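## Task

Pick up the yellow sponge and the foam block from the floor and set both on the coffee table. Afterwards open the gripper and back the robot away. The objects must stay on the table without the robot supporting them, and the robot must not tip over or be left leaning, or the task fails.

## Robot and tools

ROBOT. A Hello Robot Stretch 3 with a single arm. It has a two-wheel base (0.33 m long, 0.34 m wide) that can only drive straight or spin in place. Spins pivot about the wheel midpoint, 0.05 m behind the front edge. A lift rides up and down a mast, and a telescoping arm reaches out to the robot's RIGHT side, so the gripper is moved forward or back by driving the base. The wrist has yaw, pitch and roll, plus a gripper. The head carries head_camera and nav_camera, aimed by head_pan_rad and head_tilt_rad. wrist_camera rides on the gripper. Loose objects may occasionally get nudged by outside forces.

FRAMES. Base frame: origin on the floor between the drive wheels, x forward, y left, z up. hand_pose is reported in it, at the point where closed fingertips meet. The odometry frame is the base frame as it was at the scene's start. Heading is positive to the left, between -3.142 and 3.142.

execute_actions takes "actions", a list run in order. An empty list simply returns the current state and images. Each action may hold "robot", "steps" (an integer from 1 to 450 control steps at 30 per second, default 1) and "until" (an early exit condition). {"steps": n} on its own just waits.
- "robot" can be one command, a queue (a list of up to 8 commands and {"pause_s": s} waits of at most 15 s, each started only after the previous one finishes "done"), or {"stop": true}, which brakes everything and clears the queue.
- A command can contain "base", "joints", "contact_limits".
- "base" has exactly one key. translate_m is a straight drive in metres, positive forward, magnitude at most 1. rotate_rad is a spin in radians, positive counter-clockwise seen from above, magnitude at most 3.2. Both are offsets from where the base is when that command begins.
- "joints" is a single dictionary keyed by joint name, giving absolute targets. Joints left out keep their current goal. lift_m runs 0 to 1.1 (arm height on the mast). arm_m runs 0 to 0.52 (extension). wrist_yaw_rad runs -1.345 to 4.42: 0 points along the arm, positive swings toward the front, 3.0 folds it over the base. wrist_pitch_rad runs -1.57 to 0.451: 0 is level, negative tips the fingers down. wrist_roll_rad runs -2.911 to 2.911, with 0 meaning fingers side by side. gripper_m runs -0.089 to 0.179, larger is wider, and the real fingertip gap is smaller than the value. head_pan_rad runs -3.953 to 1.73: 0 faces forward, positive is left, -1.57 looks along the arm. head_tilt_rad runs -1.53 to 0.419, negative looks down.
- "contact_limits": {"arm_m": e} sets the motor effort percentage (1 to 100) at which the arm halts. Smaller values are gentler. It lasts until the next arm command.
New commands act at once and override earlier goals and queues. Any out-of-range value rejects the entire call, and nothing runs.
"until" examples: {"robot": {"status": "ended"}} (every motion finished), {"robot": {"lift_m": [">", 0.3], "base_status": ["!=", "moving"]}}, or {"any": {"status": "ended"}}. Usable fields include readings, goals, statuses, refusals, queue and queue_left.

zoom_image: camera (head_camera, nav_camera or wrist_camera) and region [x0, y0, x1, y1] in pixels of that camera's latest image, with the origin at top-left, at most 504 by 504.

finished_scene: scene (an integer). It ends the current scene for good and reports success. Before calling it, wait until all motion has stopped.

RESULTS. base_status gives progress such as (translate_m +0.12 of +0.30). joint_goals, joint_status, measured_speeds, refusals, queue (idle/running/done/dropped/stopped) and queue_left are also shown. Status words: moving, done, off_target (stopped away from its goal, possibly still pushing), contact_stop (the lift or arm hit something and is now slack), time_out, stopped, not_commanded, torque_fault (a wrist servo shut off for 10 s and is limp). Lines beginning "refused:", "dropped:" or "replaced:" explain problems, counting from 0. robot.on_its_own reports goals the robot altered itself, slack or off joints, unusual resting efforts, and any base lean of 3 degrees or more. motor_effort is in percent, with the peak in brackets, and is noisy. base_tilt is in degrees (forward and right positive). lidar_m lists 12 distances over 30-degree sectors, counted counter-clockwise from straight ahead, in a plane 0.17 m above the floor: it sees table legs, not tabletops. wrist_depth_mm and head_depth_mm are 7x7 grids of depths in mm. Camera calibration gives K and T_world_to_cam relative to the base frame. The head image arrives rotated sideways.

PRACTICE. The gripper reading does not prove a grasp, so check with the cameras. To grip, command a width below the object's size. To let go, open at least 0.02 beyond the touch point. Only fold or unfold the wrist with lift_m between 0.32 and 0.95, pitch -0.4 and roll near 0. When yaw is below -0.4, keep pitch at -0.5 or lower. Fast base motion (0.30 m/s) needs lift below 0.30, arm below 0.03 and yaw above 2.54; otherwise the base is capped at 0.10 m/s. To avoid tipping, don't push into rigid things with the gripper higher than about 0.45 m, don't push again after a contact_stop, and don't drive while the gripper is pressing or hooked on something. If the robot snags, undo the move in small steps, release any contact, and lower the lift to about 0.2 if it still leans. Avoid drops, slams and hard shoves, and never leave a wrist servo straining.

Each tool is called after "Call:" by a JSON object that holds its "op" and its "data", one argument or row to a line.

## Session

Call:
{"op": "execute_actions", "data": {
  "actions": []
}}

Scene clock: 0.00 s.
robot.base_odometry: x=+0.000 y=+0.000 heading=+0.000 (m, m, rad; robot's odometry frame)
robot.turned_by_wheels: +0.000 (rad since the last result)
robot.turned_by_imu: +0.000 (rad since the last result)
robot.base_tilt: forward=+0.4 right=-1.1 (deg)
robot.lidar_m: 1.67 2.02 1.60 1.53 2.25 2.06 2.24 2.16 1.37 1.55 1.82 1.66
robot.head_depth_mm: 2097 2124 2136 2149 2054 1563 1559 / 2139 2220 2203 2224 2067 1607 1623 / 2129 2288 2276 2297 2005 1676 1673 / 2118 2365 2383 2387 2396 2433 2163 / 2119 2479 2475 2476 2494 2496 2397 / 2107 2573 2573 2607 2606 2624 2415 / 2097 2676 2677 2665 2703 2710 2412
robot.base_status: not_commanded
robot.joint_positions: lift_m=+0.359 arm_m=+0.003 wrist_yaw_rad=+3.037 wrist_pitch_rad=-0.422 wrist_roll_rad=-0.013 gripper_m=+0.037 head_pan_rad=+0.018 head_tilt_rad=+0.002
robot.joint_goals: lift_m=+0.359 arm_m=+0.003 wrist_yaw_rad=+3.037 wrist_pitch_rad=-0.422 wrist_roll_rad=-0.013 gripper_m=+0.037 head_pan_rad=+0.018 head_tilt_rad=+0.002
robot.joint_status: lift_m=not_commanded arm_m=not_commanded wrist_yaw_rad=not_commanded wrist_pitch_rad=not_commanded wrist_roll_rad=not_commanded gripper_m=not_commanded head_pan_rad=not_commanded head_tilt_rad=not_commanded
robot.measured_speeds: translate_m=+0.000 rotate_rad=+0.000 lift_m=+0.000 arm_m=+0.000 wrist_yaw_rad=+0.000 wrist_pitch_rad=+0.000 wrist_roll_rad=+0.000 head_pan_rad=+0.000 head_tilt_rad=+0.000
robot: refusals=0 queue=idle queue_left=0
robot.motor_effort: left_wheel=+0 right_wheel=+0 lift_m=+30 arm_m=+0 wrist_yaw_rad=+1 wrist_pitch_rad=+4 wrist_roll_rad=+0 gripper_m=+0 head_pan_rad=+0 head_tilt_rad=+1 (%)
robot.hand_pose: x=+0.0022 y=+0.0750 z=+0.3708 quat_wxyz=(+0.184, +0.693, +0.113, +0.688) (m; robot's base frame)
robot.wrist_depth_mm: - - - - - - - / - - - - - - - / - - - - - - - / 867 879 - 844 844 812 823 / 728 706 - 696 690 673 669 / 603 591 595 570 560 576 565 / 512 525 - - 497 488 484
pictures: head_camera (sideways: a quarter turn clockwise sets it upright), nav_camera (sideways: a quarter turn counterclockwise sets it upright), wrist_camera
Images, in order (width x height): head_camera 896x504, nav_camera 672x504, wrist_camera 644x364.

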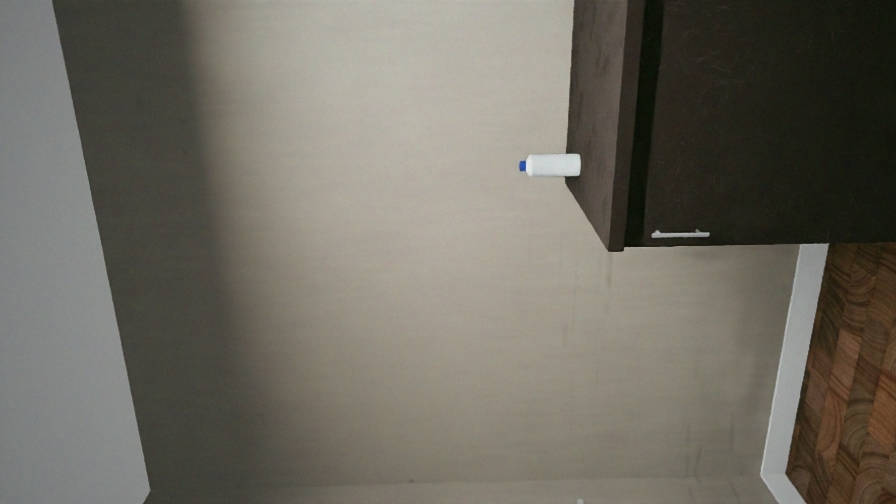

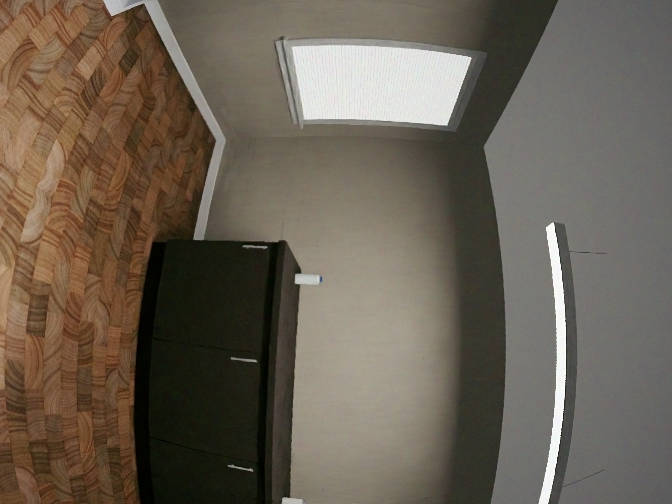

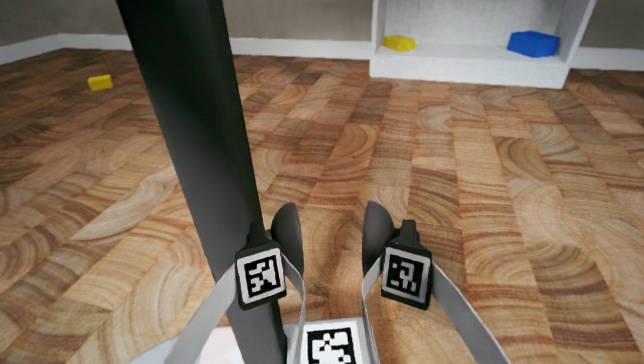

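Call:
{"op": "execute_actions", "data": {
  "actions": [
    {"robot":{"joints":{"head_pan_rad":1.7,"head_tilt_rad":-0.7}},"steps":200,"until":{"robot":{"status":"ended"}}}
  ]
}}

Call:
{"op": "execute_actions", "data": {
  "actions": [
    {"robot":{"joints":{"head_pan_rad":-1.5,"head_tilt_rad":-0.7}},"steps":200,"until":{"robot":{"status":"ended"}}}
  ]
}}

Call:
{"op": "execute_actions", "data": {
  "actions": [
    {"robot":{"joints":{"head_pan_rad":-3.1,"head_tilt_rad":-0.7}},"steps":200,"until":{"robot":{"status":"ended"}}}
  ]
}}

Scene clock: 4.57 s.
robot.base_odometry: x=+0.000 y=+0.000 heading=+0.000 (m, m, rad; robot's odometry frame)
robot.turned_by_wheels: +0.000 (rad since the last result)
robot.turned_by_imu: +0.000 (rad since the last result)
robot.base_tilt: forward=+0.3 right=-0.9 (deg)
robot.lidar_m: 1.67 2.02 1.60 1.53 2.24 2.06 2.24 2.16 1.37 1.54 1.82 1.66
robot.head_depth_mm: 1571 1706 1881 1855 1622 1383 1209 / 1639 1806 2028 1972 1635 1395 1209 / 1704 1906 2154 1967 1631 1389 1214 / 1787 1994 2241 1976 1634 1400 1215 / 1874 2105 2333 1985 1635 1401 1230 / 1959 2207 2432 1996 1662 1432 - / 2052 2326 2533 2059 - - -
robot.base_status: not_commanded
robot.joint_positions: lift_m=+0.359 arm_m=+0.003 wrist_yaw_rad=+3.037 wrist_pitch_rad=-0.422 wrist_roll_rad=-0.013 gripper_m=+0.037 head_pan_rad=+1.693 head_tilt_rad=-0.691
robot.joint_goals: lift_m=+0.359 arm_m=+0.003 wrist_yaw_rad=+3.037 wrist_pitch_rad=-0.422 wrist_roll_rad=-0.013 gripper_m=+0.037 head_pan_rad=+1.700 head_tilt_rad=-0.700
robot.joint_status: lift_m=not_commanded arm_m=not_commanded wrist_yaw_rad=not_commanded wrist_pitch_rad=not_commanded wrist_roll_rad=not_commanded gripper_m=not_commanded head_pan_rad=done head_tilt_rad=done
robot.measured_speeds: translate_m=+0.000 rotate_rad=+0.000 lift_m=+0.000 arm_m=+0.000 wrist_yaw_rad=+0.000 wrist_pitch_rad=+0.000 wrist_roll_rad=+0.000 head_pan_rad=+0.000 head_tilt_rad=+0.000
robot: refusals=0 queue=done queue_left=0
robot.motor_effort: left_wheel=+0(1) right_wheel=+0(0) lift_m=+30(30) arm_m=+0(0) wrist_yaw_rad=+1(1) wrist_pitch_rad=+4(4) wrist_roll_rad=+1(0) gripper_m=-1(0) head_pan_rad=+3(42) head_tilt_rad=-4(28) (%)
robot.hand_pose: x=+0.0022 y=+0.0750 z=+0.3708 quat_wxyz=(+0.184, +0.693, +0.113, +0.688) (m; robot's base frame)
robot.wrist_depth_mm: - - - - - - - / - - - - - - - / - - - - - - - / 883 859 - 843 824 811 801 / 717 717 - 701 708 660 665 / 597 599 594 582 561 577 560 / 517 529 - - 497 497 488
pictures: head_camera (sideways: a quarter turn clockwise sets it upright), nav_camera (sideways: a quarter turn counterclockwise sets it upright), wrist_camera
camera_calibration (this result's frames):
head_camera: T_world_to_cam=[[0.0664426, -0.638774, -0.76652, 1.01773], [-0.990575, -0.134445, 0.026175, -0.0281675], [-0.119775, 0.757557, -0.641687, 0.790527], [0, 0, 0, 1]] pos_world=[-0.000837836, 0.047447, 1.28812]
nav_camera: T_world_to_cam=[[-0.121876, 0.653102, 0.747398, -0.931502], [0.991794, 0.109432, 0.0661033, -0.0348568], [-0.0386173, 0.749321, -0.66108, 0.81726], [0, 0, 0, 1]] pos_world=[-0.0473968, -0.000208786, 1.23878]
wrist_camera: T_world_to_cam=[[0.994497, -0.104147, -0.0113652, 0.00963987], [-0.070744, -0.587571, -0.806074, 0.373269], [0.077272, 0.802442, -0.591706, 0.322079], [0, 0, 0, 1]] pos_world=[-0.00806802, -0.0381242, 0.491568]
Images, in order (width x height): head_camera 896x504, nav_camera 672x504, wrist_camera 644x364.

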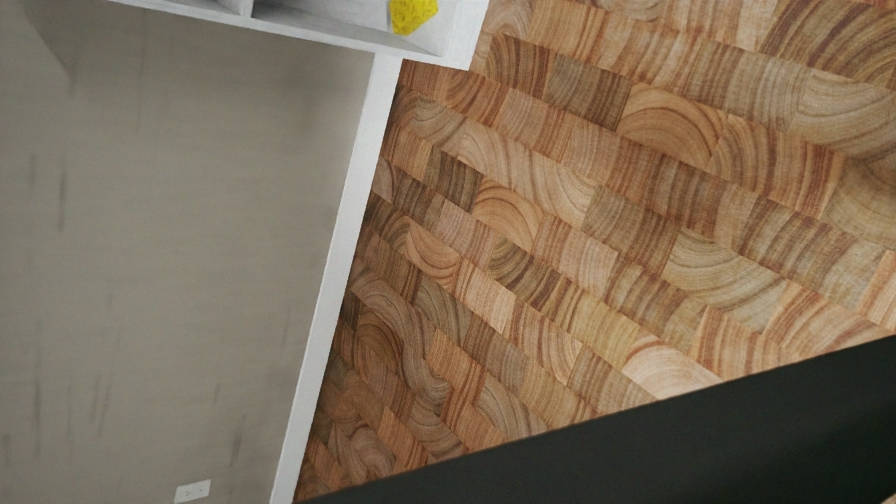

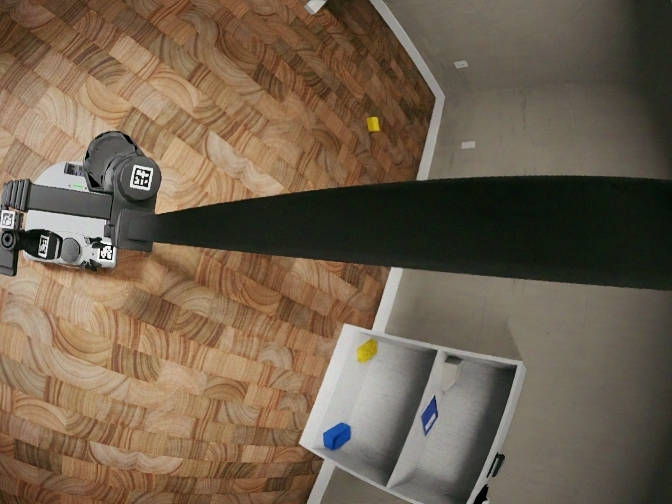

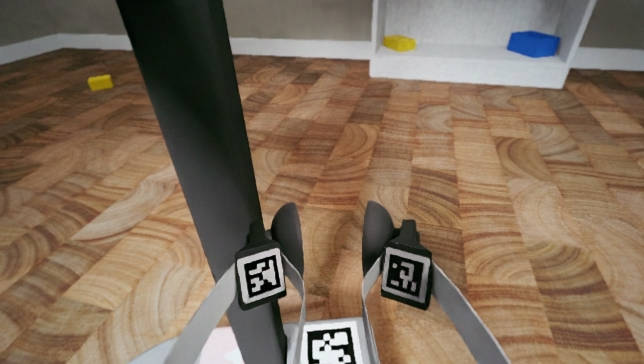

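Scene clock: 6.47 s.
robot.base_odometry: x=+0.000 y=+0.000 heading=+0.000 (m, m, rad; robot's odometry frame)
robot.turned_by_wheels: +0.000 (rad since the last result)
robot.turned_by_imu: +0.000 (rad since the last result)
robot.base_tilt: forward=+0.4 right=-1.0 (deg)
robot.lidar_m: 1.67 2.02 1.59 1.53 2.24 2.05 2.24 2.16 1.37 1.54 1.83 1.66
robot.head_depth_mm: 1675 1845 1608 1830 1618 1385 1205 / 1738 1915 1681 1862 1630 1389 1208 / 1808 1970 1749 1913 1629 1393 1213 / 1873 2055 1839 1924 1636 1398 1222 / 1941 2192 2331 1931 1651 1397 1219 / 2027 2312 2484 1999 1645 1400 1223 / 2115 2419 2525 2001 1651 1409 1222
robot.base_status: not_commanded
robot.joint_positions: lift_m=+0.359 arm_m=+0.003 wrist_yaw_rad=+3.037 wrist_pitch_rad=-0.422 wrist_roll_rad=-0.013 gripper_m=+0.037 head_pan_rad=-1.493 head_tilt_rad=-0.691
robot.joint_goals: lift_m=+0.359 arm_m=+0.003 wrist_yaw_rad=+3.037 wrist_pitch_rad=-0.422 wrist_roll_rad=-0.013 gripper_m=+0.037 head_pan_rad=-1.500 head_tilt_rad=-0.700
robot.joint_status: lift_m=not_commanded arm_m=not_commanded wrist_yaw_rad=not_commanded wrist_pitch_rad=not_commanded wrist_roll_rad=not_commanded gripper_m=not_commanded head_pan_rad=done head_tilt_rad=done
robot.measured_speeds: translate_m=+0.000 rotate_rad=+0.000 lift_m=+0.000 arm_m=+0.000 wrist_yaw_rad=+0.000 wrist_pitch_rad=+0.000 wrist_roll_rad=+0.000 head_pan_rad=+0.000 head_tilt_rad=+0.000
robot: refusals=0 queue=done queue_left=0
robot.motor_effort: left_wheel=+0(0) right_wheel=+0(0) lift_m=+30(30) arm_m=+0(0) wrist_yaw_rad=+1(1) wrist_pitch_rad=+4(4) wrist_roll_rad=+1(1) gripper_m=+0(0) head_pan_rad=-3(42) head_tilt_rad=-3(3) (%)
robot.hand_pose: x=+0.0022 y=+0.0750 z=+0.3708 quat_wxyz=(+0.184, +0.693, +0.113, +0.688) (m; robot's base frame)
robot.wrist_depth_mm: - - - - - - - / - - - - - - - / - - - - - - - / 917 860 - 863 842 809 811 / 721 708 - 695 706 671 670 / 608 591 602 579 567 566 559 / 522 525 - - 494 497 491
pictures: head_camera (sideways: a quarter turn clockwise sets it upright), nav_camera (sideways: a quarter turn counterclockwise sets it upright), wrist_camera
camera_calibration (this result's frames):
head_camera: T_world_to_cam=[[-0.0383472, 0.641347, -0.766292, 1.01808], [0.995525, 0.0908039, 0.0261796, -0.0402887], [0.0863725, -0.761859, -0.641958, 0.789622], [0, 0, 0, 1]] pos_world=[0.0109471, -0.047701, 1.2881]
nav_camera: T_world_to_cam=[[0.0930975, -0.658089, 0.747163, -0.932507], [-0.995641, -0.0657944, 0.0661075, -0.0227389], [0.00565452, -0.75006, -0.661345, 0.817334], [0, 0, 0, 1]] pos_world=[0.0595527, -0.0021185, 1.23878]
wrist_camera: T_world_to_cam=[[0.994497, -0.104147, -0.011365, 0.00963973], [-0.0707441, -0.587571, -0.806074, 0.373269], [0.0772725, 0.802442, -0.591706, 0.322079], [0, 0, 0, 1]] pos_world=[-0.00806798, -0.0381242, 0.491568]
Images, in order (width x height): head_camera 896x504, nav_camera 672x504, wrist_camera 644x364.

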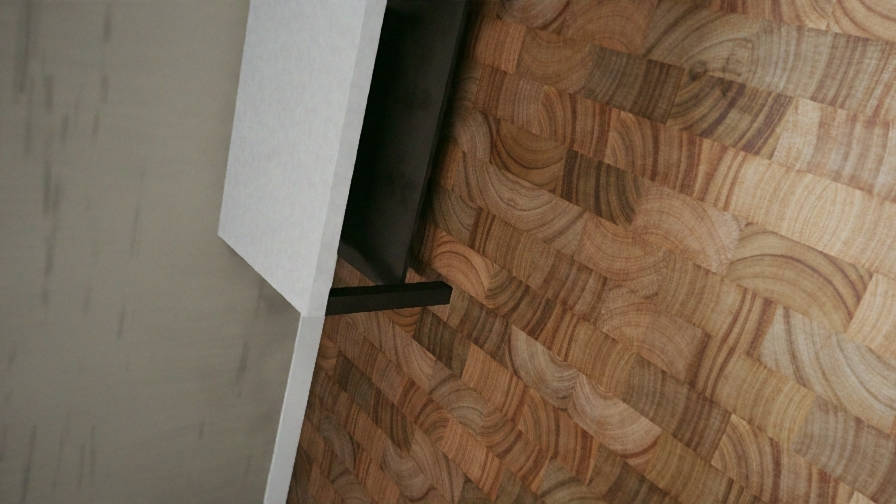

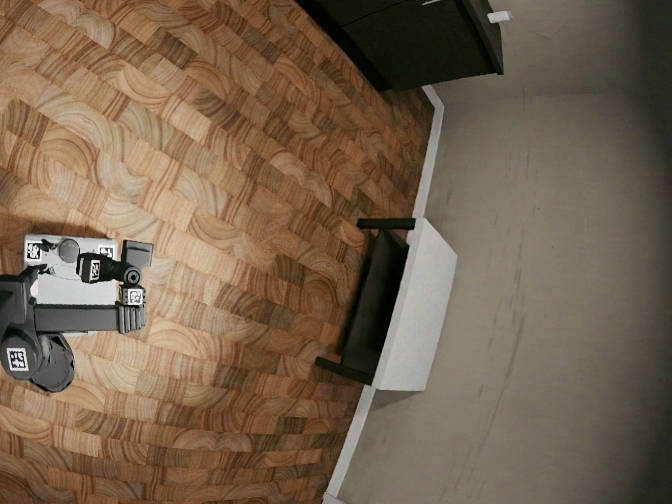

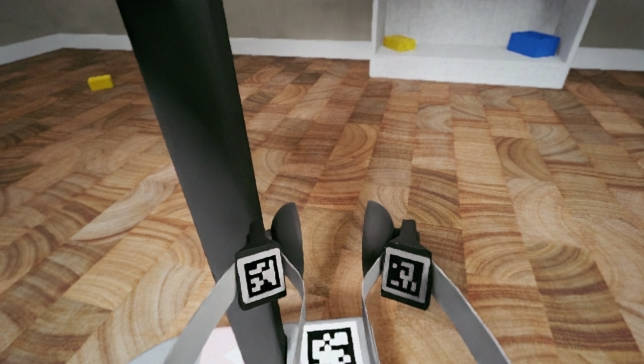

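Scene clock: 7.77 s.
robot.base_odometry: x=+0.000 y=+0.000 heading=+0.000 (m, m, rad; robot's odometry frame)
robot.turned_by_wheels: +0.000 (rad since the last result)
robot.turned_by_imu: +0.000 (rad since the last result)
robot.base_tilt: forward=+0.2 right=-1.1 (deg)
robot.lidar_m: 1.67 2.02 1.60 1.53 2.24 2.06 2.24 2.15 1.37 1.54 1.82 1.66
robot.head_depth_mm: 2084 2368 2456 1943 1621 1386 1209 / 2133 2450 2472 1952 1626 1383 1210 / 2190 2545 2486 1960 1624 1394 1211 / 2181 2310 2414 1979 1630 1391 1223 / 2372 2793 2513 1991 1642 1395 1224 / 2577 2899 2522 1994 1642 1402 1227 / 2639 2889 2529 1998 1655 1407 1226
robot.base_status: not_commanded
robot.joint_positions: lift_m=+0.359 arm_m=+0.003 wrist_yaw_rad=+3.037 wrist_pitch_rad=-0.422 wrist_roll_rad=-0.013 gripper_m=+0.037 head_pan_rad=-3.093 head_tilt_rad=-0.691
robot.joint_goals: lift_m=+0.359 arm_m=+0.003 wrist_yaw_rad=+3.037 wrist_pitch_rad=-0.422 wrist_roll_rad=-0.013 gripper_m=+0.037 head_pan_rad=-3.100 head_tilt_rad=-0.700
robot.joint_status: lift_m=not_commanded arm_m=not_commanded wrist_yaw_rad=not_commanded wrist_pitch_rad=not_commanded wrist_roll_rad=not_commanded gripper_m=not_commanded head_pan_rad=done head_tilt_rad=done
robot.measured_speeds: translate_m=+0.000 rotate_rad=+0.000 lift_m=+0.000 arm_m=+0.000 wrist_yaw_rad=+0.000 wrist_pitch_rad=+0.000 wrist_roll_rad=+0.000 head_pan_rad=+0.000 head_tilt_rad=+0.000
robot: refusals=0 queue=done queue_left=0
robot.motor_effort: left_wheel=+0(1) right_wheel=+0(0) lift_m=+31(30) arm_m=+0(0) wrist_yaw_rad=+0(0) wrist_pitch_rad=+4(4) wrist_roll_rad=+1(1) gripper_m=-1(0) head_pan_rad=-3(43) head_tilt_rad=-3(1) (%)
robot.hand_pose: x=+0.0022 y=+0.0750 z=+0.3708 quat_wxyz=(+0.184, +0.693, +0.113, +0.688) (m; robot's base frame)
robot.wrist_depth_mm: - - - - - - - / - - - - - - - / - - - - - - - / 893 895 - 845 829 829 811 / 715 708 - 680 705 665 656 / 612 597 590 582 565 575 563 / 515 519 - - 496 494 490
pictures: head_camera (sideways: a quarter turn clockwise sets it upright), nav_camera (sideways: a quarter turn counterclockwise sets it upright), wrist_camera
camera_calibration (this result's frames):
head_camera: T_world_to_cam=[[0.642212, 0.019603, -0.766276, 1.0139], [0.0616929, -0.997752, 0.0261799, -0.0345927], [-0.76404, -0.0640869, -0.641978, 0.794835], [0, 0, 0, 1]] pos_world=[-0.0417219, -0.00345203, 1.2881]
nav_camera: T_world_to_cam=[[-0.660545, -0.073841, 0.747146, -0.927888], [-0.036693, 0.997138, 0.0661078, -0.0285889], [-0.749889, 0.0162522, -0.661364, 0.821968], [0, 0, 0, 1]] pos_world=[0.00242307, -0.0533679, 1.23878]
wrist_camera: T_world_to_cam=[[0.994497, -0.104147, -0.0113652, 0.00963988], [-0.070744, -0.587571, -0.806074, 0.373269], [0.077272, 0.802442, -0.591706, 0.322079], [0, 0, 0, 1]] pos_world=[-0.00806802, -0.0381242, 0.491568]
Images, in order (width x height): head_camera 896x504, nav_camera 672x504, wrist_camera 644x364.

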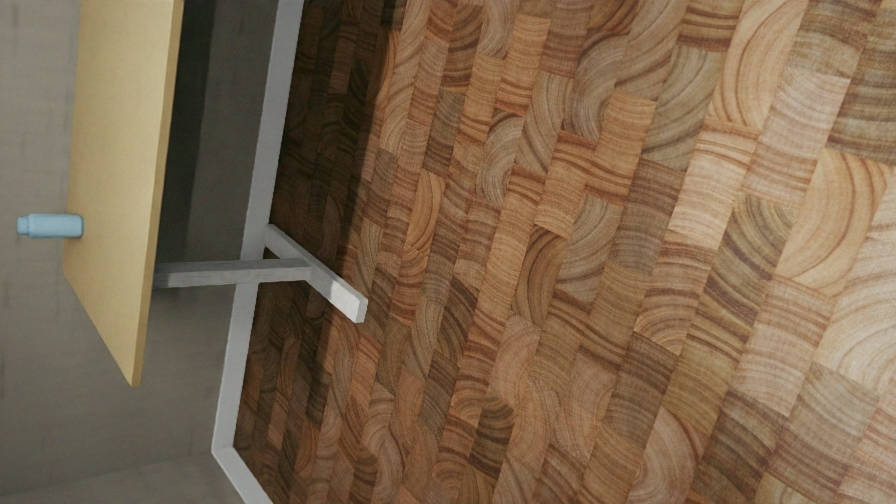

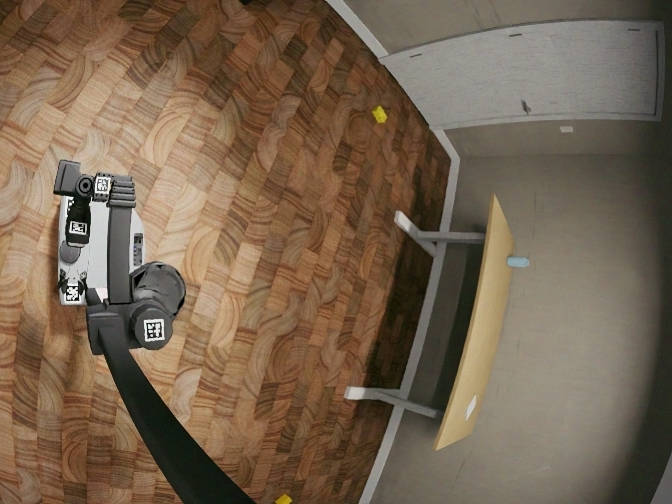

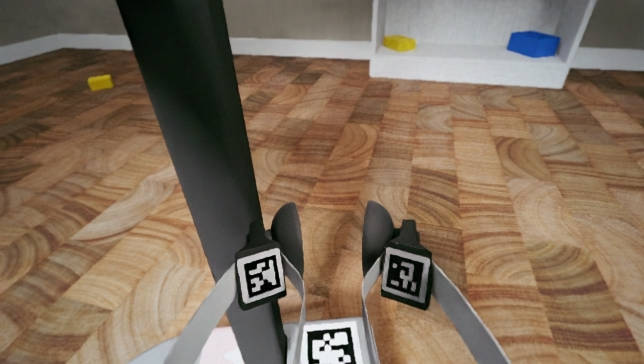

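Call:
{"op": "execute_actions", "data": {
  "actions": [
    {"robot":[{"joints":{"lift_m":0.27}},{"base":{"rotate_rad":-1.013}},{"base":{"translate_m":-1.0}},{"base":{"translate_m":-0.4}},{"base":{"rotate_rad":-1.57},"joints":{"head_pan_rad":-1.57,"head_tilt_rad":-1.2}},{"joints":{"lift_m":0.4}},{"joints":{"wrist_yaw_rad":0}},{"joints":{"wrist_pitch_rad":-1.57,"gripper_m":0.15,"wrist_roll_rad":0}}],"steps":450,"until":{"robot":{"status":"ended"}}},
    {"steps":300,"until":{"robot":{"status":"ended"}}}
  ]
}}

Scene clock: 43.27 s.
robot.base_odometry: x=-0.741 y=+1.188 heading=-2.583 (m, m, rad; robot's odometry frame)
robot.turned_by_wheels: -2.583 (rad since the last result)
robot.turned_by_imu: -2.634 (rad since the last result)
robot.base_tilt: forward=+0.3 right=-1.0 (deg)
robot.lidar_m: 1.73 2.80 2.45 2.90 2.94 1.10 1.05 0.96 0.97 1.20 1.38 1.07
robot.head_depth_mm: 1196 1394 1447 1348 1260 1195 - / 1323 1518 1455 1348 1276 - - / 1488 1569 1453 1354 1291 - - / 1651 1571 1463 1357 1284 - 1110 / 1696 1577 1462 1357 1268 1197 1124 / 1666 1585 1472 1365 1277 1199 1129 / 1563 1588 1462 1371 1278 1199 1130
robot.base_status: done (rotate_rad -1.5699 of -1.5700)
robot.joint_positions: lift_m=+0.400 arm_m=+0.003 wrist_yaw_rad=+0.003 wrist_pitch_rad=-1.562 wrist_roll_rad=-0.004 gripper_m=+0.150 head_pan_rad=-1.577 head_tilt_rad=-1.186
robot.joint_goals: lift_m=+0.400 arm_m=+0.003 wrist_yaw_rad=+0.000 wrist_pitch_rad=-1.570 wrist_roll_rad=+0.000 gripper_m=+0.150 head_pan_rad=-1.570 head_tilt_rad=-1.200
robot.joint_status: lift_m=done arm_m=not_commanded wrist_yaw_rad=done wrist_pitch_rad=done wrist_roll_rad=done gripper_m=done head_pan_rad=done head_tilt_rad=done
robot.measured_speeds: translate_m=+0.000 rotate_rad=+0.000 lift_m=+0.000 arm_m=+0.000 wrist_yaw_rad=+0.000 wrist_pitch_rad=+0.000 wrist_roll_rad=+0.000 head_pan_rad=+0.000 head_tilt_rad=+0.000
robot: refusals=0 queue=done queue_left=0
robot.motor_effort: left_wheel=+2(10) right_wheel=-2(6) lift_m=+33(35) arm_m=+0(0) wrist_yaw_rad=-4(4) wrist_pitch_rad=-2(6) wrist_roll_rad=+2(2) gripper_m=+0(86) head_pan_rad=+3(42) head_tilt_rad=-5(23) (%)
robot.hand_pose: x=-0.0217 y=-0.1258 z=+0.2822 quat_wxyz=(+0.504, +0.499, -0.500, -0.496) (m; robot's base frame)
robot.wrist_depth_mm: 418 412 408 407 403 402 404 / 426 419 419 421 416 412 411 / 438 434 434 426 428 424 426 / 448 449 452 - - - 436 / 472 468 457 - - - 445 / 477 - 475 - - - 457 / 499 496 490 - - - 481
pictures: head_camera (sideways: a quarter turn clockwise sets it upright), nav_camera (sideways: a quarter turn counterclockwise sets it upright), wrist_camera
camera_calibration (this result's frames):
head_camera: T_world_to_cam=[[0.0175715, 0.928986, -0.369699, 0.501042], [0.999548, -0.00729559, 0.0291752, -0.044195], [0.0244061, -0.370044, -0.928694, 1.16278], [0, 0, 0, 1]] pos_world=[0.00699194, -0.0355027, 1.26639]
nav_camera: T_world_to_cam=[[0.0356474, -0.93869, 0.342914, -0.405512], [-0.99785, -0.0145523, 0.0638957, -0.0198032], [-0.0549881, -0.344455, -0.937191, 1.1763], [0, 0, 0, 1]] pos_world=[0.0593774, 0.0242438, 1.24274]
wrist_camera: T_world_to_cam=[[-0.999838, 0.0173686, -0.00469949, -0.0184256], [0.0160692, 0.979443, 0.201078, 0.0969967], [0.00809533, 0.20097, -0.979564, 0.464937], [0, 0, 0, 1]] pos_world=[-0.0237451, -0.188121, 0.435845]
Images, in order (width x height): head_camera 896x504, nav_camera 672x504, wrist_camera 644x364.

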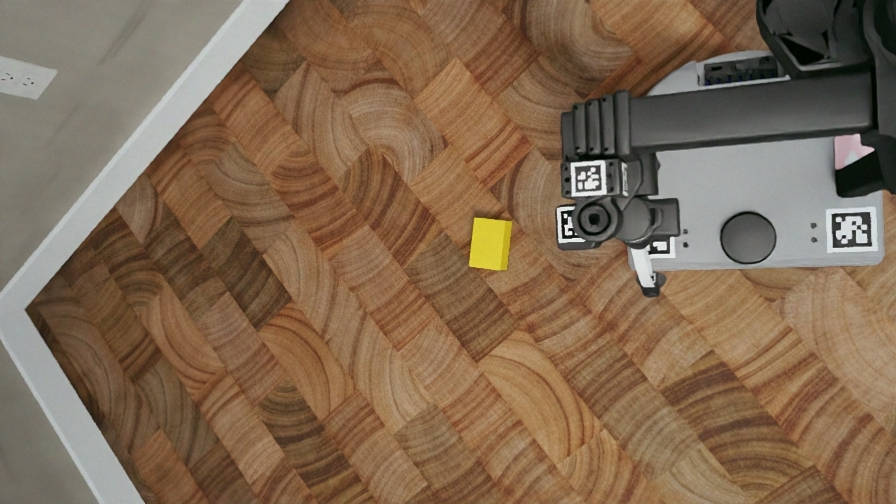

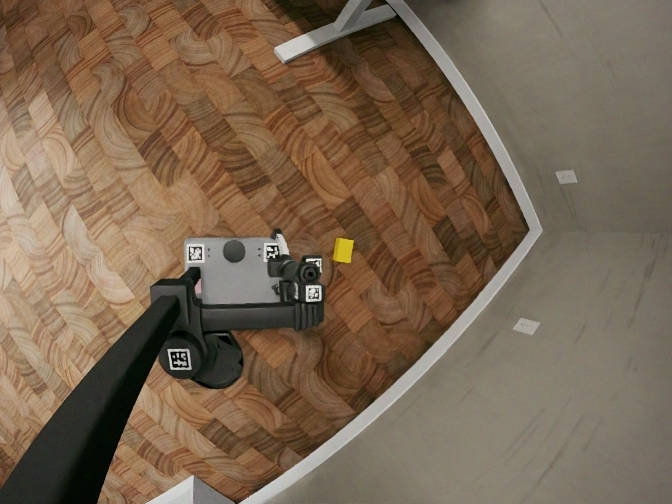

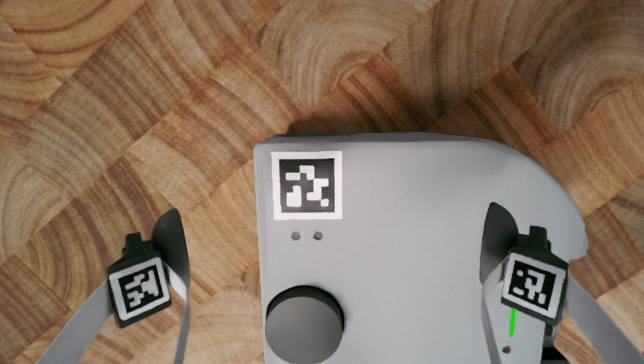

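Call:
{"op": "execute_actions", "data": {
  "actions": [
    {"robot":{"base":{"translate_m":0.05},"joints":{"arm_m":0.327,"wrist_roll_rad":1.5,"lift_m":0.3,"gripper_m":0.13}},"steps":300,"until":{"robot":{"status":"ended"}}}
  ]
}}

Scene clock: 52.23 s.
robot.base_odometry: x=-0.784 y=+1.161 heading=-2.583 (m, m, rad; robot's odometry frame)
robot.turned_by_wheels: +0.000 (rad since the last result)
robot.turned_by_imu: +0.000 (rad since the last result)
robot.base_tilt: forward=+0.4 right=-1.1 (deg)
robot.lidar_m: 1.68 2.75 2.43 2.88 2.97 1.15 1.09 1.00 1.01 1.25 1.35 1.02
robot.head_depth_mm: 1246 1456 1446 1347 1264 1194 - / 1381 1540 1456 1353 1263 - - / 1554 1570 1486 1345 1267 - - / 1666 1578 1478 1345 1269 - 1111 / 1703 1585 1460 1362 1272 1195 1130 / 1639 1575 1469 1368 1276 1198 1128 / 1525 1585 1474 1368 1281 1206 1133
robot.base_status: done (translate_m +0.0500 of +0.0500)
robot.joint_positions: lift_m=+0.300 arm_m=+0.327 wrist_yaw_rad=+0.002 wrist_pitch_rad=-1.563 wrist_roll_rad=+1.498 gripper_m=+0.130 head_pan_rad=-1.577 head_tilt_rad=-1.186
robot.joint_goals: lift_m=+0.300 arm_m=+0.327 wrist_yaw_rad=+0.000 wrist_pitch_rad=-1.570 wrist_roll_rad=+1.500 gripper_m=+0.130 head_pan_rad=-1.570 head_tilt_rad=-1.200
robot.joint_status: lift_m=done arm_m=done wrist_yaw_rad=done wrist_pitch_rad=done wrist_roll_rad=done gripper_m=done head_pan_rad=done head_tilt_rad=done
robot.measured_speeds: translate_m=+0.000 rotate_rad=+0.000 lift_m=+0.000 arm_m=+0.000 wrist_yaw_rad=+0.000 wrist_pitch_rad=+0.000 wrist_roll_rad=+0.000 head_pan_rad=+0.000 head_tilt_rad=+0.000
robot: refusals=0 queue=done queue_left=0
robot.motor_effort: left_wheel=+3(7) right_wheel=-2(4) lift_m=+28(33) arm_m=+3(4) wrist_yaw_rad=-2(4) wrist_pitch_rad=-1(2) wrist_roll_rad=+1(1) gripper_m=+0(76) head_pan_rad=+3(3) head_tilt_rad=-5(6) (%)
robot.hand_pose: x=-0.0216 y=-0.4493 z=+0.1824 quat_wxyz=(+0.027, +0.026, -0.709, -0.704) (m; robot's base frame)
robot.wrist_depth_mm: 321 318 313 313 308 303 300 / 332 327 323 318 315 311 311 / 343 336 336 327 324 323 319 / 351 350 344 339 337 337 332 / 364 362 353 352 350 341 339 / 377 376 367 362 362 - 350 / 389 391 384 381 377 369 362
pictures: head_camera (sideways: a quarter turn clockwise sets it upright), nav_camera (sideways: a quarter turn counterclockwise sets it upright), wrist_camera
camera_calibration (this result's frames):
head_camera: T_world_to_cam=[[0.017277, 0.928991, -0.369699, 0.501044], [0.99955, -0.00697875, 0.0291752, -0.044195], [0.0245234, -0.370036, -0.928694, 1.16278], [0, 0, 0, 1]] pos_world=[0.0070032, -0.0355024, 1.26639]
nav_camera: T_world_to_cam=[[0.035945, -0.938679, 0.342914, -0.405514], [-0.997846, -0.0148685, 0.0638957, -0.0198032], [-0.0548789, -0.344472, -0.937191, 1.1763], [0, 0, 0, 1]] pos_world=[0.0593697, 0.0242606, 1.24274]
wrist_camera: T_world_to_cam=[[-0.0505177, 0.998647, -0.0123635, 0.449633], [0.976776, 0.0519847, 0.20786, 0.0366874], [0.208222, -0.0015757, -0.97808, 0.34526], [0, 0, 0, 1]] pos_world=[-0.0850116, -0.450388, 0.335625]
Images, in order (width x height): head_camera 896x504, nav_camera 672x504, wrist_camera 644x364.

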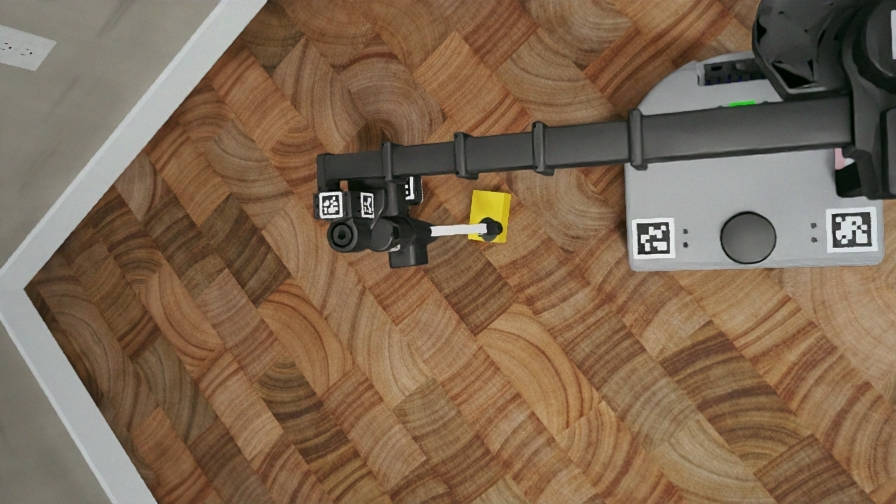

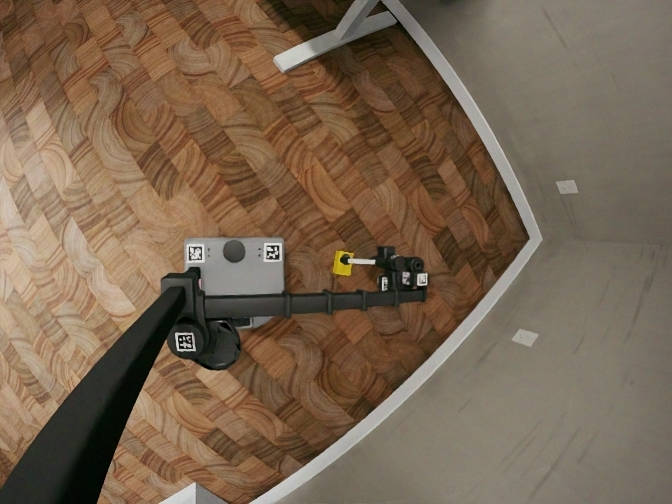

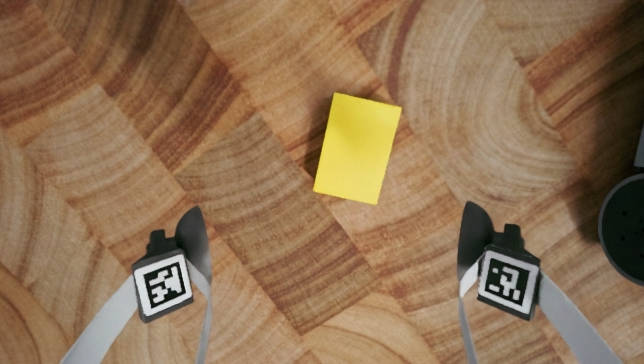

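Call:
{"op": "execute_actions", "data": {
  "actions": [
    {"robot":[{"base":{"translate_m":-0.032},"joints":{"arm_m":0.307,"wrist_roll_rad":1.7,"lift_m":0.22}},{"joints":{"lift_m":0.152}}],"steps":300,"until":{"robot":{"status":"ended"}}}
  ]
}}

Scene clock: 60.37 s.
robot.base_odometry: x=-0.756 y=+1.178 heading=-2.583 (m, m, rad; robot's odometry frame)
robot.turned_by_wheels: +0.000 (rad since the last result)
robot.turned_by_imu: +0.000 (rad since the last result)
robot.base_tilt: forward=+0.3 right=-0.8 (deg)
robot.lidar_m: 1.71 2.77 2.45 2.89 2.95 1.12 1.06 0.97 0.98 1.21 1.37 1.05
robot.head_depth_mm: 1217 1415 1456 1349 1260 1189 - / 1346 1532 1452 1348 1266 - - / 1515 1571 1453 1339 1269 - - / 1658 1576 1455 1358 1269 - 1106 / 1699 1573 1461 1362 1274 1195 1124 / 1662 1581 1460 1359 1274 1197 1130 / 1545 1586 1465 1365 1278 1204 1130
robot.base_status: done (translate_m -0.0320 of -0.0320)
robot.joint_positions: lift_m=+0.152 arm_m=+0.307 wrist_yaw_rad=+0.002 wrist_pitch_rad=-1.563 wrist_roll_rad=+1.696 gripper_m=+0.130 head_pan_rad=-1.577 head_tilt_rad=-1.186
robot.joint_goals: lift_m=+0.152 arm_m=+0.307 wrist_yaw_rad=+0.000 wrist_pitch_rad=-1.570 wrist_roll_rad=+1.700 gripper_m=+0.130 head_pan_rad=-1.570 head_tilt_rad=-1.200
robot.joint_status: lift_m=done arm_m=done wrist_yaw_rad=done wrist_pitch_rad=done wrist_roll_rad=done gripper_m=done head_pan_rad=done head_tilt_rad=done
robot.measured_speeds: translate_m=+0.000 rotate_rad=+0.000 lift_m=+0.000 arm_m=+0.000 wrist_yaw_rad=+0.000 wrist_pitch_rad=+0.000 wrist_roll_rad=+0.000 head_pan_rad=+0.000 head_tilt_rad=+0.000
robot: refusals=0 queue=done queue_left=0
robot.motor_effort: left_wheel=+2(4) right_wheel=-2(4) lift_m=+27(27) arm_m=-3(6) wrist_yaw_rad=-2(2) wrist_pitch_rad=-2(1) wrist_roll_rad=+2(2) gripper_m=+0(0) head_pan_rad=+3(3) head_tilt_rad=-5(5) (%)
robot.hand_pose: x=-0.0216 y=-0.4298 z=+0.0344 quat_wxyz=(-0.044, -0.044, -0.708, -0.703) (m; robot's base frame)
robot.wrist_depth_mm: 178 177 175 172 171 169 168 / 184 182 180 178 177 175 173 / 190 188 186 182 182 181 178 / 198 195 193 144 186 186 184 / 205 201 197 150 194 190 190 / 211 209 205 155 200 - 196 / 219 218 213 211 208 206 203
pictures: head_camera (sideways: a quarter turn clockwise sets it upright), nav_camera (sideways: a quarter turn counterclockwise sets it upright), wrist_camera
camera_calibration (this result's frames):
head_camera: T_world_to_cam=[[0.0171408, 0.928994, -0.369699, 0.501045], [0.999551, -0.00683219, 0.0291752, -0.044195], [0.0245777, -0.370033, -0.928694, 1.16278], [0, 0, 0, 1]] pos_world=[0.0070084, -0.0355023, 1.26639]
nav_camera: T_world_to_cam=[[0.0360826, -0.938673, 0.342914, -0.405515], [-0.997844, -0.0150149, 0.0638957, -0.0198032], [-0.0548284, -0.34448, -0.937191, 1.1763], [0, 0, 0, 1]] pos_world=[0.0593661, 0.0242685, 1.24274]
wrist_camera: T_world_to_cam=[[0.147606, 0.988968, -0.0124503, 0.428471], [0.967533, -0.141772, 0.20924, -0.0171301], [0.205167, -0.0429311, -0.977785, 0.182679], [0, 0, 0, 1]] pos_world=[-0.0841505, -0.41833, 0.18754]
Images, in order (width x height): head_camera 896x504, nav_camera 672x504, wrist_camera 644x364.

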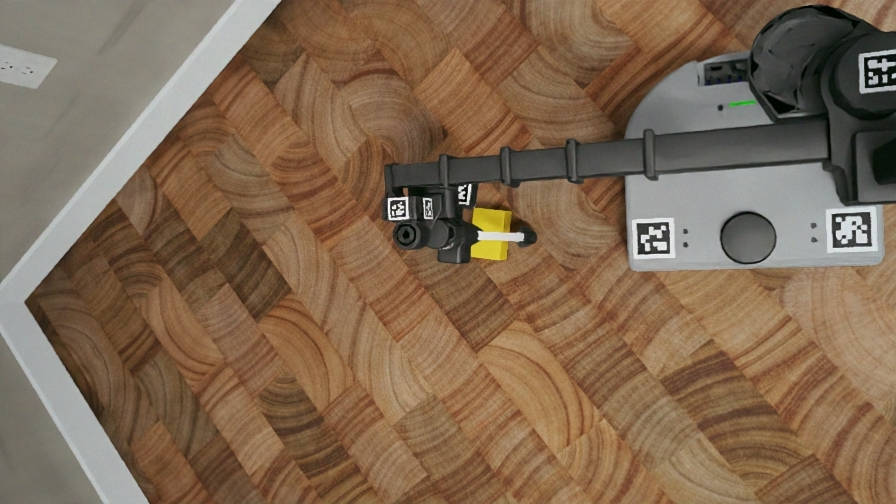

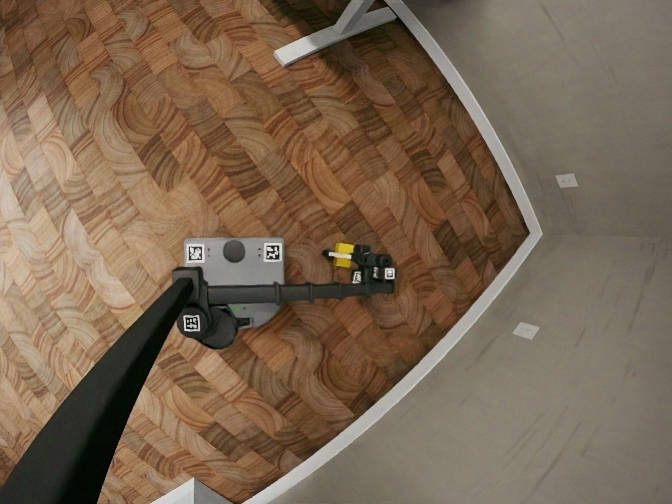

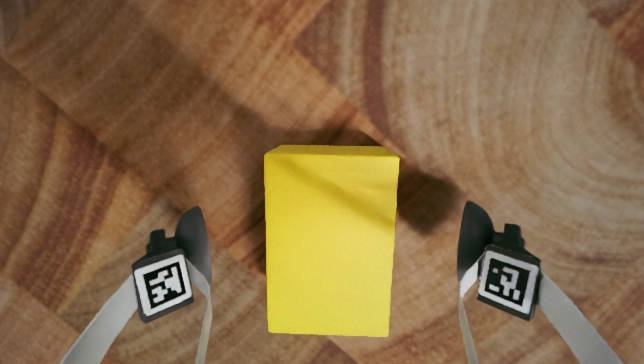

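Call:
{"op": "execute_actions", "data": {
  "actions": [
    {"robot":[{"joints":{"lift_m":0.143}},{"joints":{"gripper_m":0.0}},{"joints":{"lift_m":0.29,"wrist_yaw_rad":2.65}}],"steps":300,"until":{"robot":{"status":"ended"}}}
  ]
}}

Scene clock: 69.50 s.
robot.base_odometry: x=-0.756 y=+1.178 heading=-2.583 (m, m, rad; robot's odometry frame)
robot.turned_by_wheels: +0.000 (rad since the last result)
robot.turned_by_imu: +0.000 (rad since the last result)
robot.base_tilt: forward=+0.4 right=-1.1 (deg)
robot.lidar_m: 1.71 2.78 2.45 2.89 2.94 1.12 1.06 0.97 0.98 0.42 1.37 1.05
robot.head_depth_mm: 1218 1413 1445 1351 1263 1200 - / 1349 1526 1451 1356 1263 - - / 1517 1571 1468 1339 1276 - - / 1655 1573 1477 1333 1268 - 1110 / 1705 1586 1465 1364 1273 1193 1129 / 1653 1577 1466 1364 1276 1200 1133 / 1548 1589 1465 1370 1279 1200 1131
robot.base_status: done (translate_m -0.0320 of -0.0320)
robot.joint_positions: lift_m=+0.290 arm_m=+0.307 wrist_yaw_rad=+2.647 wrist_pitch_rad=-1.563 wrist_roll_rad=+1.699 gripper_m=+0.004 head_pan_rad=-1.577 head_tilt_rad=-1.186
robot.joint_goals: lift_m=+0.290 arm_m=+0.307 wrist_yaw_rad=+2.650 wrist_pitch_rad=-1.570 wrist_roll_rad=+1.700 gripper_m=+0.003 head_pan_rad=-1.570 head_tilt_rad=-1.200
robot.joint_status: lift_m=done arm_m=done wrist_yaw_rad=done wrist_pitch_rad=done wrist_roll_rad=done gripper_m=done head_pan_rad=done head_tilt_rad=done
robot.measured_speeds: translate_m=+0.000 rotate_rad=+0.000 lift_m=+0.000 arm_m=+0.000 wrist_yaw_rad=+0.000 wrist_pitch_rad=+0.000 wrist_roll_rad=+0.000 head_pan_rad=+0.000 head_tilt_rad=+0.000
robot: refusals=0 queue=done queue_left=0
robot.motor_effort: left_wheel=+3(3) right_wheel=-2(2) lift_m=+33(37) arm_m=-3(3) wrist_yaw_rad=+5(5) wrist_pitch_rad=-2(2) wrist_roll_rad=+1(2) gripper_m=-20(100) head_pan_rad=+2(3) head_tilt_rad=-5(5) (%)
robot.hand_pose: x=-0.0319 y=-0.4719 z=+0.1722 quat_wxyz=(+0.671, +0.675, -0.218, -0.216) (m; robot's base frame)
robot.wrist_depth_mm: 313 307 308 301 297 296 291 / 322 315 310 311 303 303 300 / 330 328 324 318 315 313 310 / 343 336 335 131 323 320 320 / 357 350 345 135 135 335 333 / 367 365 357 140 140 342 343 / - 374 371 145 357 358 353
pictures: head_camera (sideways: a quarter turn clockwise sets it upright), nav_camera (sideways: a quarter turn counterclockwise sets it upright), wrist_camera
camera_calibration (this result's frames):
head_camera: T_world_to_cam=[[0.0171406, 0.928994, -0.369699, 0.501045], [0.999551, -0.00683195, 0.0291752, -0.044195], [0.0245778, -0.370033, -0.928694, 1.16278], [0, 0, 0, 1]] pos_world=[0.00700841, -0.0355023, 1.26639]
nav_camera: T_world_to_cam=[[0.0360828, -0.938673, 0.342914, -0.405515], [-0.997844, -0.0150151, 0.0638957, -0.0198033], [-0.0548283, -0.34448, -0.937191, 1.1763], [0, 0, 0, 1]] pos_world=[0.0593661, 0.0242685, 1.24274]
wrist_camera: T_world_to_cam=[[-0.603425, -0.797322, -0.0124494, -0.393637], [-0.781299, 0.588031, 0.209261, 0.24672], [-0.159528, 0.136, -0.977781, 0.390515], [0, 0, 0, 1]] pos_world=[0.0175301, -0.512045, 0.325308]
Images, in order (width x height): head_camera 896x504, nav_camera 672x504, wrist_camera 644x364.

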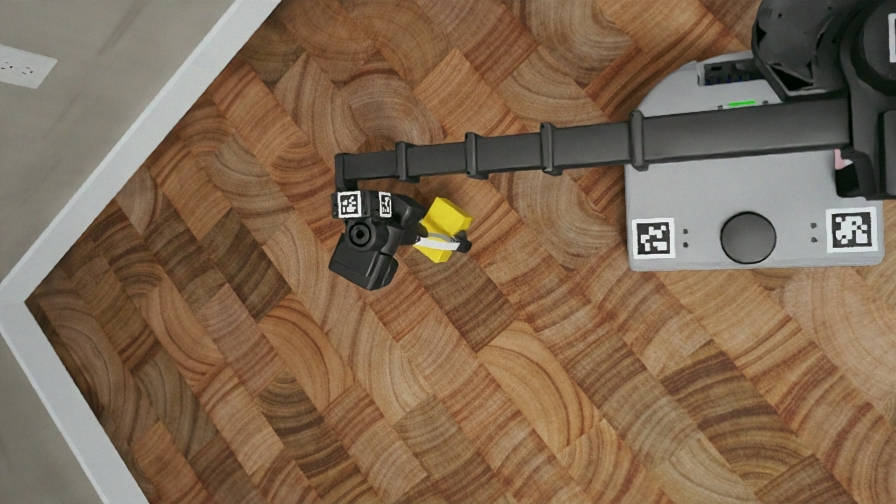

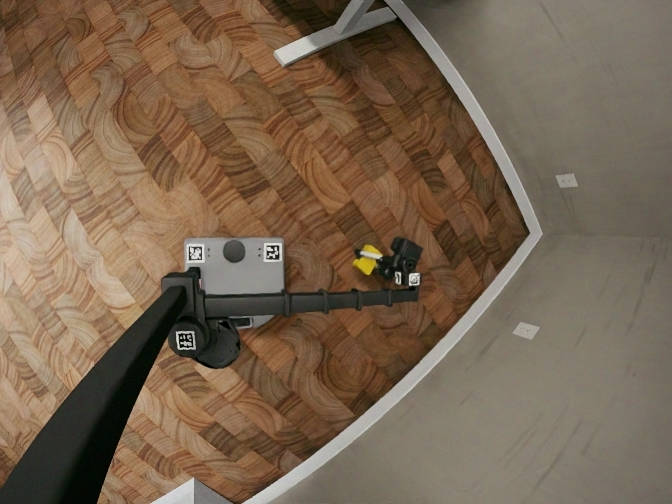

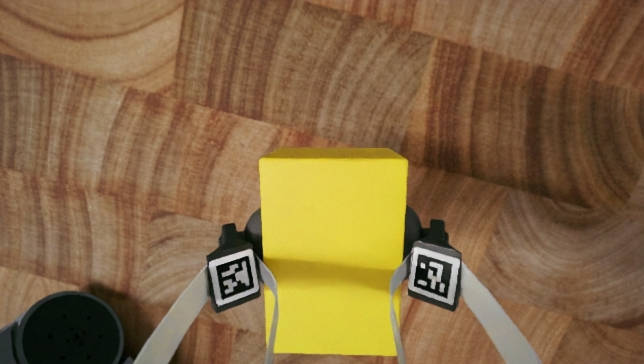

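Call:
{"op": "execute_actions", "data": {
  "actions": [
    {"robot":[{"joints":{"arm_m":0.02,"head_pan_rad":0,"head_tilt_rad":-0.9},"base":{"rotate_rad":1.303}},{"base":{"translate_m":1.0}},{"base":{"translate_m":1.0}}],"steps":450,"until":{"robot":{"status":"ended"}}}
  ]
}}

Scene clock: 88.30 s.
robot.base_odometry: x=-0.183 y=-0.738 heading=-1.280 (m, m, rad; robot's odometry frame)
robot.turned_by_wheels: +1.303 (rad since the last result)
robot.turned_by_imu: +1.335 (rad since the last result)
robot.base_tilt: forward=+0.4 right=-1.1 (deg)
robot.lidar_m: 0.88 1.58 1.56 1.70 2.30 2.29 2.80 2.38 0.17 0.18 0.63 1.13
robot.head_depth_mm: 1134 1284 1202 1035 1237 1253 1134 / 1201 1346 1204 1038 1339 1261 1135 / 1281 1401 1206 1086 1392 1260 1136 / 1372 1539 1213 1364 1416 1259 1137 / 1473 1725 1214 1419 1418 1267 1141 / 1589 1903 1878 1613 1427 1270 1144 / 1730 2079 1893 1625 1422 1276 1147
robot.base_status: done (translate_m +1.0000 of +1.0000)
robot.joint_positions: lift_m=+0.291 arm_m=+0.022 wrist_yaw_rad=+2.665 wrist_pitch_rad=-1.583 wrist_roll_rad=+1.678 gripper_m=+0.004 head_pan_rad=-0.007 head_tilt_rad=-0.901
robot.joint_goals: lift_m=+0.290 arm_m=+0.020 wrist_yaw_rad=+2.650 wrist_pitch_rad=-1.570 wrist_roll_rad=+1.700 gripper_m=+0.003 head_pan_rad=+0.000 head_tilt_rad=-0.900
robot.joint_status: lift_m=done arm_m=done wrist_yaw_rad=done wrist_pitch_rad=done wrist_roll_rad=done gripper_m=done head_pan_rad=done head_tilt_rad=done
robot.measured_speeds: translate_m=+0.000 rotate_rad=+0.000 lift_m=+0.000 arm_m=+0.000 wrist_yaw_rad=+0.000 wrist_pitch_rad=+0.000 wrist_roll_rad=+0.000 head_pan_rad=+0.000 head_tilt_rad=+0.000
robot: refusals=0 queue=done queue_left=0
robot.on_its_own: arm_m is at rest, and its effort (-19) is outside its rest range (-14 to +14); wrist_yaw_rad is at rest, and its effort (-18) is outside its rest range (-12 to +12)
robot.motor_effort: left_wheel=-2(6) right_wheel=+2(6) lift_m=+17(34) arm_m=-19(20) wrist_yaw_rad=-18(18) wrist_pitch_rad=+5(7) wrist_roll_rad=+10(10) gripper_m=-35(35) head_pan_rad=+3(42) head_tilt_rad=+0(12) (%)
robot.hand_pose: x=-0.0339 y=-0.1911 z=+0.1733 quat_wxyz=(+0.682, +0.673, -0.203, -0.204) (m; robot's base frame)
robot.wrist_depth_mm: 306 304 305 305 304 303 300 / 318 316 315 315 312 312 310 / 324 325 322 320 148 322 319 / 337 335 - 119 117 332 331 / 347 - - 128 126 341 341 / - - - 139 137 348 350 / - - - 148 150 364 363
pictures: head_camera (sideways: a quarter turn clockwise sets it upright), nav_camera (sideways: a quarter turn counterclockwise sets it upright), wrist_camera
camera_calibration (this result's frames):
head_camera: T_world_to_cam=[[-0.78787, 0.0171625, -0.615603, 0.826279], [-0.000335367, 0.999599, 0.0282972, -0.0369634], [0.615842, 0.0225009, -0.787548, 0.975739], [0, 0, 0, 1]] pos_world=[0.0500868, 0.000812527, 1.27815]
nav_camera: T_world_to_cam=[[0.804747, 0.0360017, 0.592525, -0.735344], [-0.00481514, -0.99773, 0.0671616, -0.0301369], [0.593599, -0.0569012, -0.802747, 0.997637], [0, 0, 0, 1]] pos_world=[-0.000575059, 0.0531718, 1.23858]
wrist_camera: T_world_to_cam=[[-0.571856, -0.820321, 0.00740419, -0.177668], [-0.801777, 0.560794, 0.206551, 0.0743457], [-0.17359, 0.112181, -0.978408, 0.348184], [0, 0, 0, 1]] pos_world=[0.0184497, -0.226497, 0.326626]
Images, in order (width x height): head_camera 896x504, nav_camera 672x504, wrist_camera 644x364.

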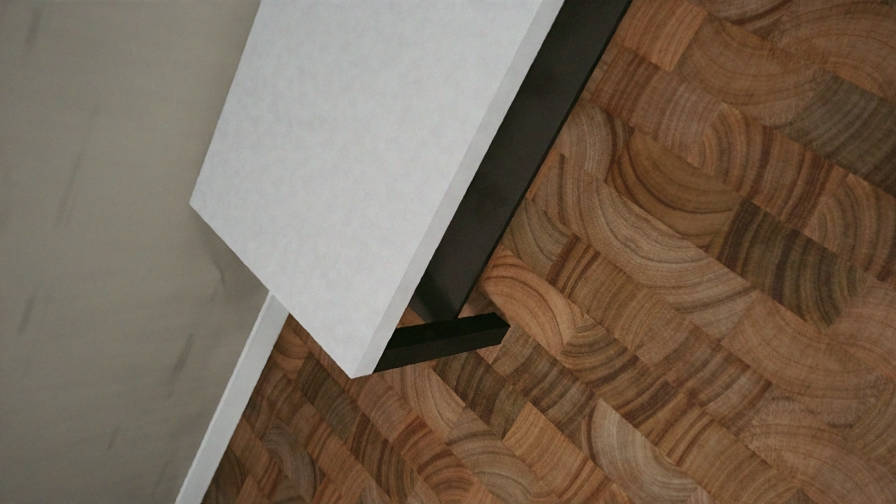

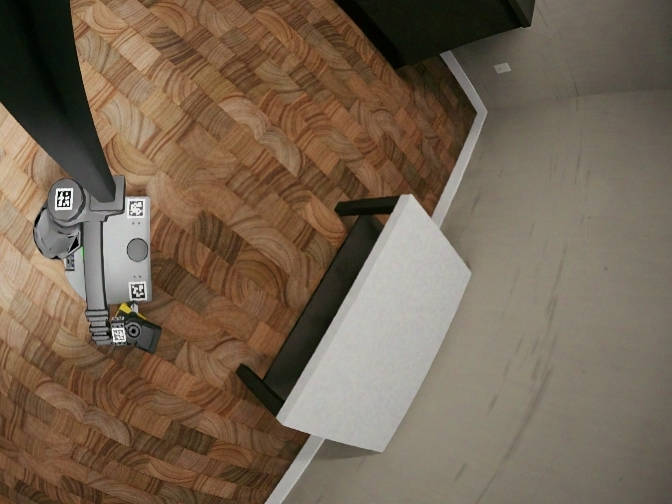

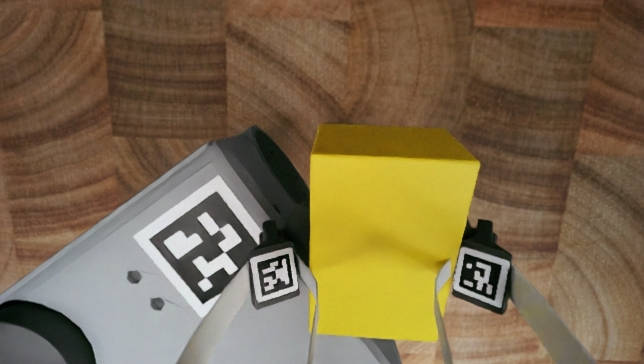

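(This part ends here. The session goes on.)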